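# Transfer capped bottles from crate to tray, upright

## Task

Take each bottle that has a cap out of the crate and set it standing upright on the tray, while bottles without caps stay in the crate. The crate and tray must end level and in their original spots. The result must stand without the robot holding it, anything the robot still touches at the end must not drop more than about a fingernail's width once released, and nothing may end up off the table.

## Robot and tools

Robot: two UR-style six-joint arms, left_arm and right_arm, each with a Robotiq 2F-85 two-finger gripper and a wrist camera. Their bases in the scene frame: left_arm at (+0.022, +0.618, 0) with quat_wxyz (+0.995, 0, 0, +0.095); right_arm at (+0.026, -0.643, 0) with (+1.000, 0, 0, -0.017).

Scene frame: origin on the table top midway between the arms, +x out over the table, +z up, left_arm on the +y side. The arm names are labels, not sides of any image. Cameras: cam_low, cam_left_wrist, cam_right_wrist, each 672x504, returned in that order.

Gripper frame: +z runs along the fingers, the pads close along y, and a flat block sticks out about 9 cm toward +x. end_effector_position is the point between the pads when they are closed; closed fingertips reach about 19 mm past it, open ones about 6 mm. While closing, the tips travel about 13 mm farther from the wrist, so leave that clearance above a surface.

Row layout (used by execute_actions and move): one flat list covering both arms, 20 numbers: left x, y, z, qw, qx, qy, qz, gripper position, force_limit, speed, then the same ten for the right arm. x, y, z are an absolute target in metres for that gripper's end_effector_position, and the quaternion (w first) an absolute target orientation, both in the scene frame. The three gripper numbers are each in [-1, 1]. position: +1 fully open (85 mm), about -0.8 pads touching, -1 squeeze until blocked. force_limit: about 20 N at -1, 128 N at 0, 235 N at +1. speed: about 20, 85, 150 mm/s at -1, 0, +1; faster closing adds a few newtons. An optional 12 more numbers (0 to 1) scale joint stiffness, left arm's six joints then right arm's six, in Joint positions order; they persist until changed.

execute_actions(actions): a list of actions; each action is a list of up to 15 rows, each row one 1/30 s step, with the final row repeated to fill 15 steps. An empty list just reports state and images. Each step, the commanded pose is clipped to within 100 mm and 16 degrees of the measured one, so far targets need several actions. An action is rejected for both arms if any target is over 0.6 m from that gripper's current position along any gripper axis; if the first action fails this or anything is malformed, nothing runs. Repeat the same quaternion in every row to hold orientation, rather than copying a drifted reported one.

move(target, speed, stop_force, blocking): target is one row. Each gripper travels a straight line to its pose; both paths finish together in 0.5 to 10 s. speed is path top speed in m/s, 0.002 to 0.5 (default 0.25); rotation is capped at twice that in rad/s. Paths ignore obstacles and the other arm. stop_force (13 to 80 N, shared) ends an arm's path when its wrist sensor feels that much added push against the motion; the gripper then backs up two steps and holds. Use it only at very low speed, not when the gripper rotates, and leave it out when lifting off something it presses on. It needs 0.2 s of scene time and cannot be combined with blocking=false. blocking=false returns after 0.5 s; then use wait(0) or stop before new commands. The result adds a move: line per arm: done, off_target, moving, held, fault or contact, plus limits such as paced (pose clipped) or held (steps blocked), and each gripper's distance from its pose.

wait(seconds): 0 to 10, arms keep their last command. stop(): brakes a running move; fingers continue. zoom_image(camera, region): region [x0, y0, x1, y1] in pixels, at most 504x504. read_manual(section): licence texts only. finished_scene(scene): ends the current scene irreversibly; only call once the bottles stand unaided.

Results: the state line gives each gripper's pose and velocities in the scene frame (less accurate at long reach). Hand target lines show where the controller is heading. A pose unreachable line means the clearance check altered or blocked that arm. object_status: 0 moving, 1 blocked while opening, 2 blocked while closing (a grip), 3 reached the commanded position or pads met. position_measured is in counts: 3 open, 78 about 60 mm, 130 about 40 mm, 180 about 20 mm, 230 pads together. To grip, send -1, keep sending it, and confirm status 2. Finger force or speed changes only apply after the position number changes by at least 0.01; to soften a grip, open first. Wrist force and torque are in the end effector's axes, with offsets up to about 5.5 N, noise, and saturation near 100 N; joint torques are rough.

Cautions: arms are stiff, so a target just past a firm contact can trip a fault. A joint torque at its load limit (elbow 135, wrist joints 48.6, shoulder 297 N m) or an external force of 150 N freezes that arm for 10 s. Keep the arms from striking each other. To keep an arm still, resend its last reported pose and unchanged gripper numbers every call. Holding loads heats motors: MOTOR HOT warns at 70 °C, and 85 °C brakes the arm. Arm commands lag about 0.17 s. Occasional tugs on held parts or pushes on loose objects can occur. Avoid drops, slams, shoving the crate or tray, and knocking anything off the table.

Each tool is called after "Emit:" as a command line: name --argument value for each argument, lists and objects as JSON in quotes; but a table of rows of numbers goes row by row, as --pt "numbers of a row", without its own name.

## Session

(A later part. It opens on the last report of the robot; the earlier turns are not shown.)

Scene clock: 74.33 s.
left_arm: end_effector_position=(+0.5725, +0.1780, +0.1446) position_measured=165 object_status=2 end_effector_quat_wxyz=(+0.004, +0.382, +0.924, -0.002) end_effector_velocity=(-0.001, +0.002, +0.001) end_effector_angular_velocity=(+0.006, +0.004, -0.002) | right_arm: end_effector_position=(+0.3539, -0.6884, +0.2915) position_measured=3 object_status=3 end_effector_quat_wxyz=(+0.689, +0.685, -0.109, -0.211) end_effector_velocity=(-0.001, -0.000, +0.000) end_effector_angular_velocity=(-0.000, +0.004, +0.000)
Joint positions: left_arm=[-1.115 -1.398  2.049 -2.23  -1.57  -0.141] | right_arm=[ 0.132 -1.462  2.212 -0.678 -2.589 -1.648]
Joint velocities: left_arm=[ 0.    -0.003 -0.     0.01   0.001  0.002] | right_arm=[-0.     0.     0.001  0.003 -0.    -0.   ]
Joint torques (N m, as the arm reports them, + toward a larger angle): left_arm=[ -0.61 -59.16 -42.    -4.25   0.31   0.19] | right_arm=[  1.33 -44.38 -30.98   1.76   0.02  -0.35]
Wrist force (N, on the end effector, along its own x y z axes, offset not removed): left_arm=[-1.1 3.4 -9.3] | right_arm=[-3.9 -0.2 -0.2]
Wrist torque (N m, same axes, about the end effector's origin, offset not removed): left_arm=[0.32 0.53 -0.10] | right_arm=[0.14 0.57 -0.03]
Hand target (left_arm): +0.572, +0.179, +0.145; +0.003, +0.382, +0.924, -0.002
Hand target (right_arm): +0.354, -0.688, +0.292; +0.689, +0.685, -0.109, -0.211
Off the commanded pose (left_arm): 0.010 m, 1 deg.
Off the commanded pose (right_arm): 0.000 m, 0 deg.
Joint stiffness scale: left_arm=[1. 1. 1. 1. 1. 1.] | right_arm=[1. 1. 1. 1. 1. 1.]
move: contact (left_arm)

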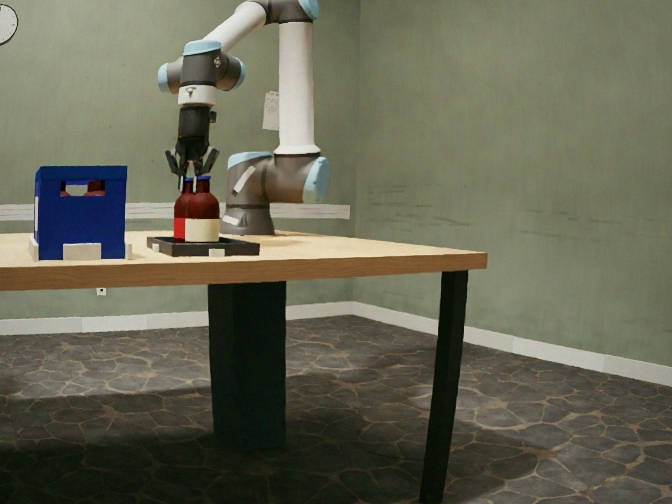

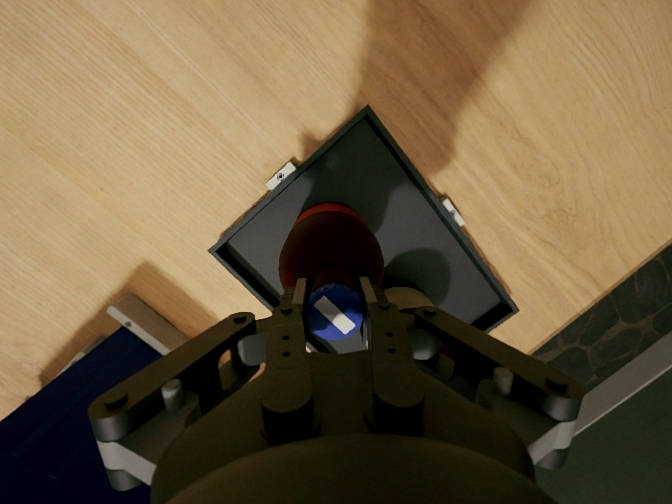

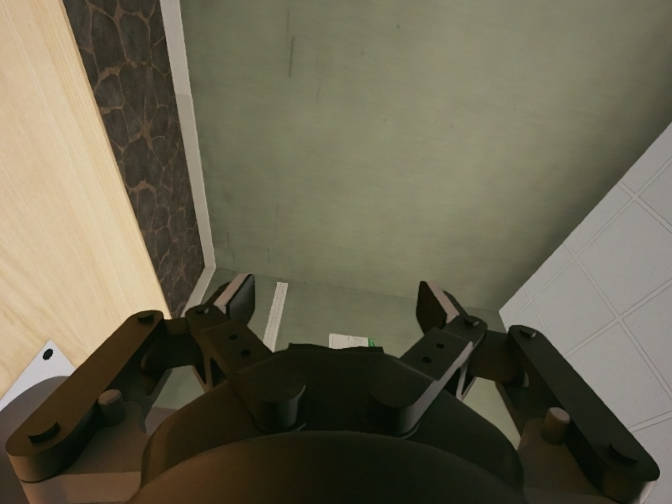

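Emit:
move --target '[0.571,0.179,0.145,0,0.383,0.924,0,0.15,-0.6,-0.5,0.3539,-0.6884,0.2915,0.689,0.685,-0.109,-0.211,1,0,0]' --speed 0.01

Emit:
move --target '[0.571,0.179,0.22,0,0.383,0.924,0,0.15,-0.6,-0.5,0.3539,-0.6884,0.2915,0.689,0.685,-0.109,-0.211,1,0,0]' --speed 0.15

Scene clock: 85.37 s.
left_arm: end_effector_position=(+0.5706, +0.1806, +0.1435) position_measured=110 object_status=0 end_effector_quat_wxyz=(-0.001, +0.382, +0.924, +0.001) end_effector_velocity=(-0.000, -0.000, +0.000) end_effector_angular_velocity=(+0.001, +0.001, -0.000) | right_arm: end_effector_position=(+0.3539, -0.6884, +0.2915) position_measured=3 object_status=3 end_effector_quat_wxyz=(+0.689, +0.685, -0.109, -0.211) end_effector_velocity=(-0.001, +0.000, -0.000) end_effector_angular_velocity=(-0.001, -0.001, -0.002)
Joint positions: left_arm=[-1.115 -1.398  2.048 -2.219 -1.57  -0.14 ] | right_arm=[ 0.132 -1.462  2.212 -0.678 -2.589 -1.648]
Joint velocities: left_arm=[-0.     0.    -0.001  0.003 -0.     0.   ] | right_arm=[0.    0.    0.    0.    0.002 0.001]
Joint torques (N m, as the arm reports them, + toward a larger angle): left_arm=[ -1.08 -59.96 -45.15  -4.61   0.01   0.72] | right_arm=[  0.92 -44.13 -30.89   1.76  -0.11  -0.36]
Wrist force (N, on the end effector, along its own x y z axes, offset not removed): left_arm=[-1.6 4.1 -2.4] | right_arm=[-3.7 -0.7 -0.3]
Wrist torque (N m, same axes, about the end effector's origin, offset not removed): left_arm=[0.55 0.27 -0.11] | right_arm=[-0.09 0.52 0.14]
Hand target (left_arm): +0.571, +0.179, +0.145; +0.000, +0.383, +0.924, -0.000
Hand target (right_arm): +0.354, -0.688, +0.292; +0.689, +0.685, -0.109, -0.211
Off the commanded pose (left_arm): 0.002 m, 0 deg.
Off the commanded pose (right_arm): 0.000 m, 0 deg.
Joint stiffness scale: left_arm=[1. 1. 1. 1. 1. 1.] | right_arm=[1. 1. 1. 1. 1. 1.]
move: done

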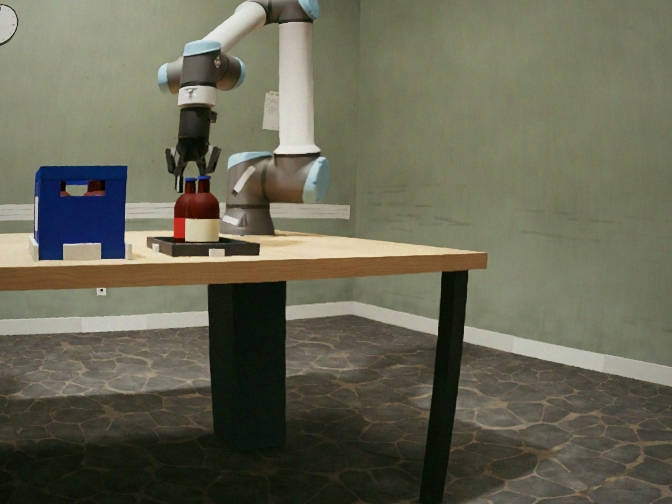

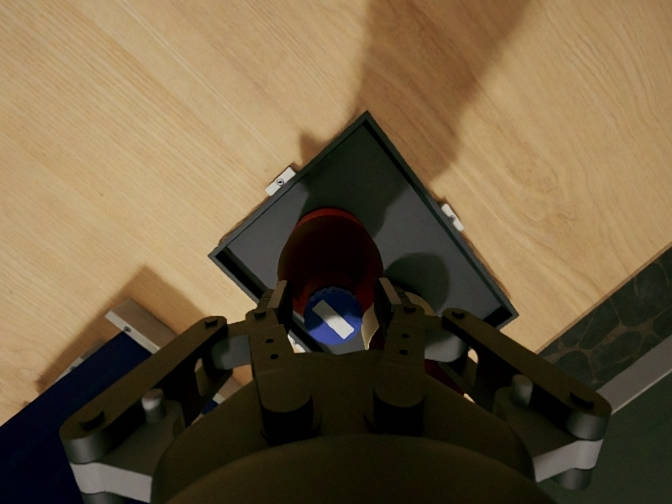

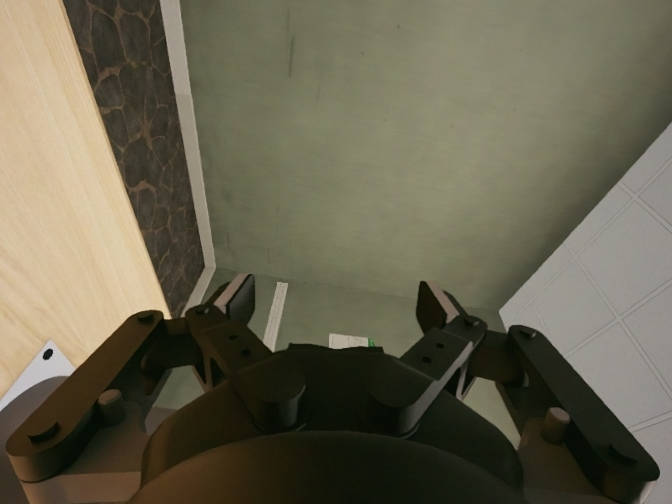

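Scene clock: 86.47 s.
left_arm: end_effector_position=(+0.5713, +0.1796, +0.2207) position_measured=110 object_status=3 end_effector_quat_wxyz=(+0.001, +0.382, +0.924, -0.000) end_effector_velocity=(-0.000, +0.000, -0.000) end_effector_angular_velocity=(+0.001, +0.001, -0.001) | right_arm: end_effector_position=(+0.3539, -0.6884, +0.2915) position_measured=3 object_status=3 end_effector_quat_wxyz=(+0.689, +0.685, -0.109, -0.211) end_effector_velocity=(+0.001, -0.000, -0.000) end_effector_angular_velocity=(+0.000, -0.002, +0.001)
Joint positions: left_arm=[-1.115 -1.474  1.976 -2.075 -1.57  -0.14 ] | right_arm=[ 0.132 -1.462  2.212 -0.678 -2.589 -1.648]
Joint velocities: left_arm=[-0.     0.    -0.     0.002 -0.     0.   ] | right_arm=[-0.    -0.    -0.    -0.001 -0.001  0.   ]
Joint torques (N m, as the arm reports them, + toward a larger angle): left_arm=[ -0.32 -55.36 -45.77  -4.58  -0.07   0.86] | right_arm=[  0.8  -44.43 -31.35   2.     0.2   -0.14]
Wrist force (N, on the end effector, along its own x y z axes, offset not removed): left_arm=[-1.0 3.6 -3.7] | right_arm=[-3.6 1.3 -0.2]
Wrist torque (N m, same axes, about the end effector's origin, offset not removed): left_arm=[0.49 0.23 -0.10] | right_arm=[0.43 0.44 0.04]
Hand target (left_arm): +0.571, +0.179, +0.220; +0.000, +0.383, +0.924, -0.000
Hand target (right_arm): +0.354, -0.688, +0.292; +0.689, +0.685, -0.109, -0.211
Off the commanded pose (left_arm): 0.001 m, 0 deg.
Off the commanded pose (right_arm): 0.000 m, 0 deg.
Joint stiffness scale: left_arm=[1. 1. 1. 1. 1. 1.] | right_arm=[1. 1. 1. 1. 1. 1.]
move: done

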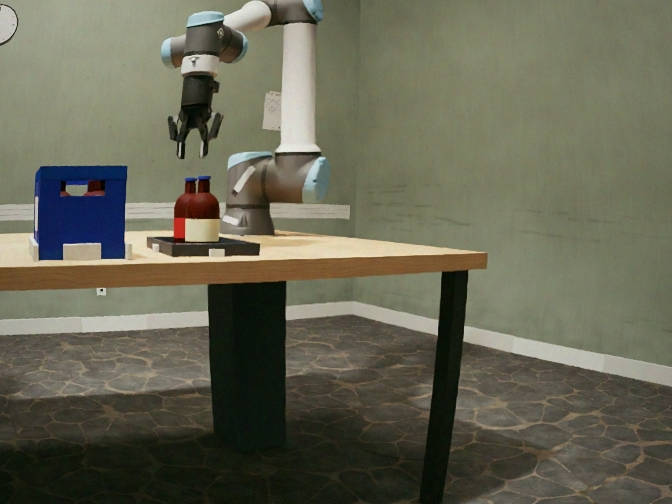

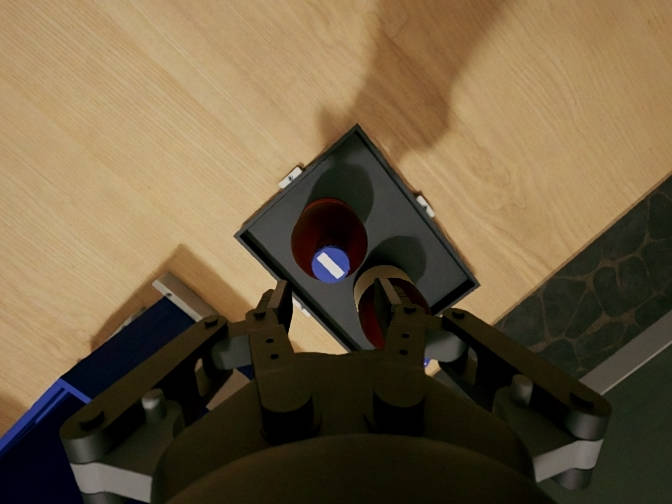

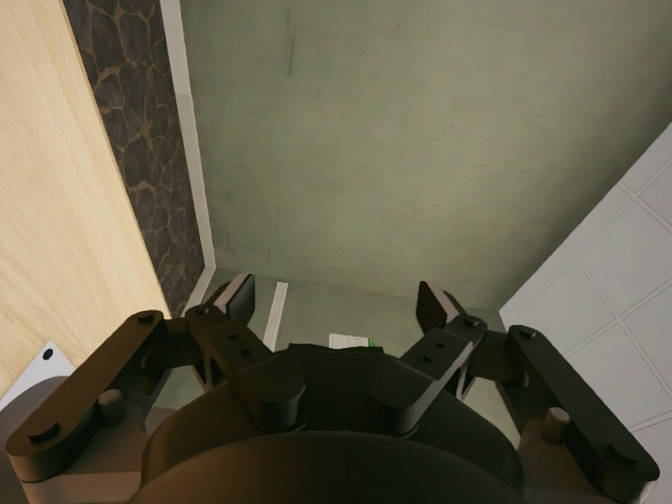

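Emit:
finished_scene --scene 2

The scene is finished: the task was done.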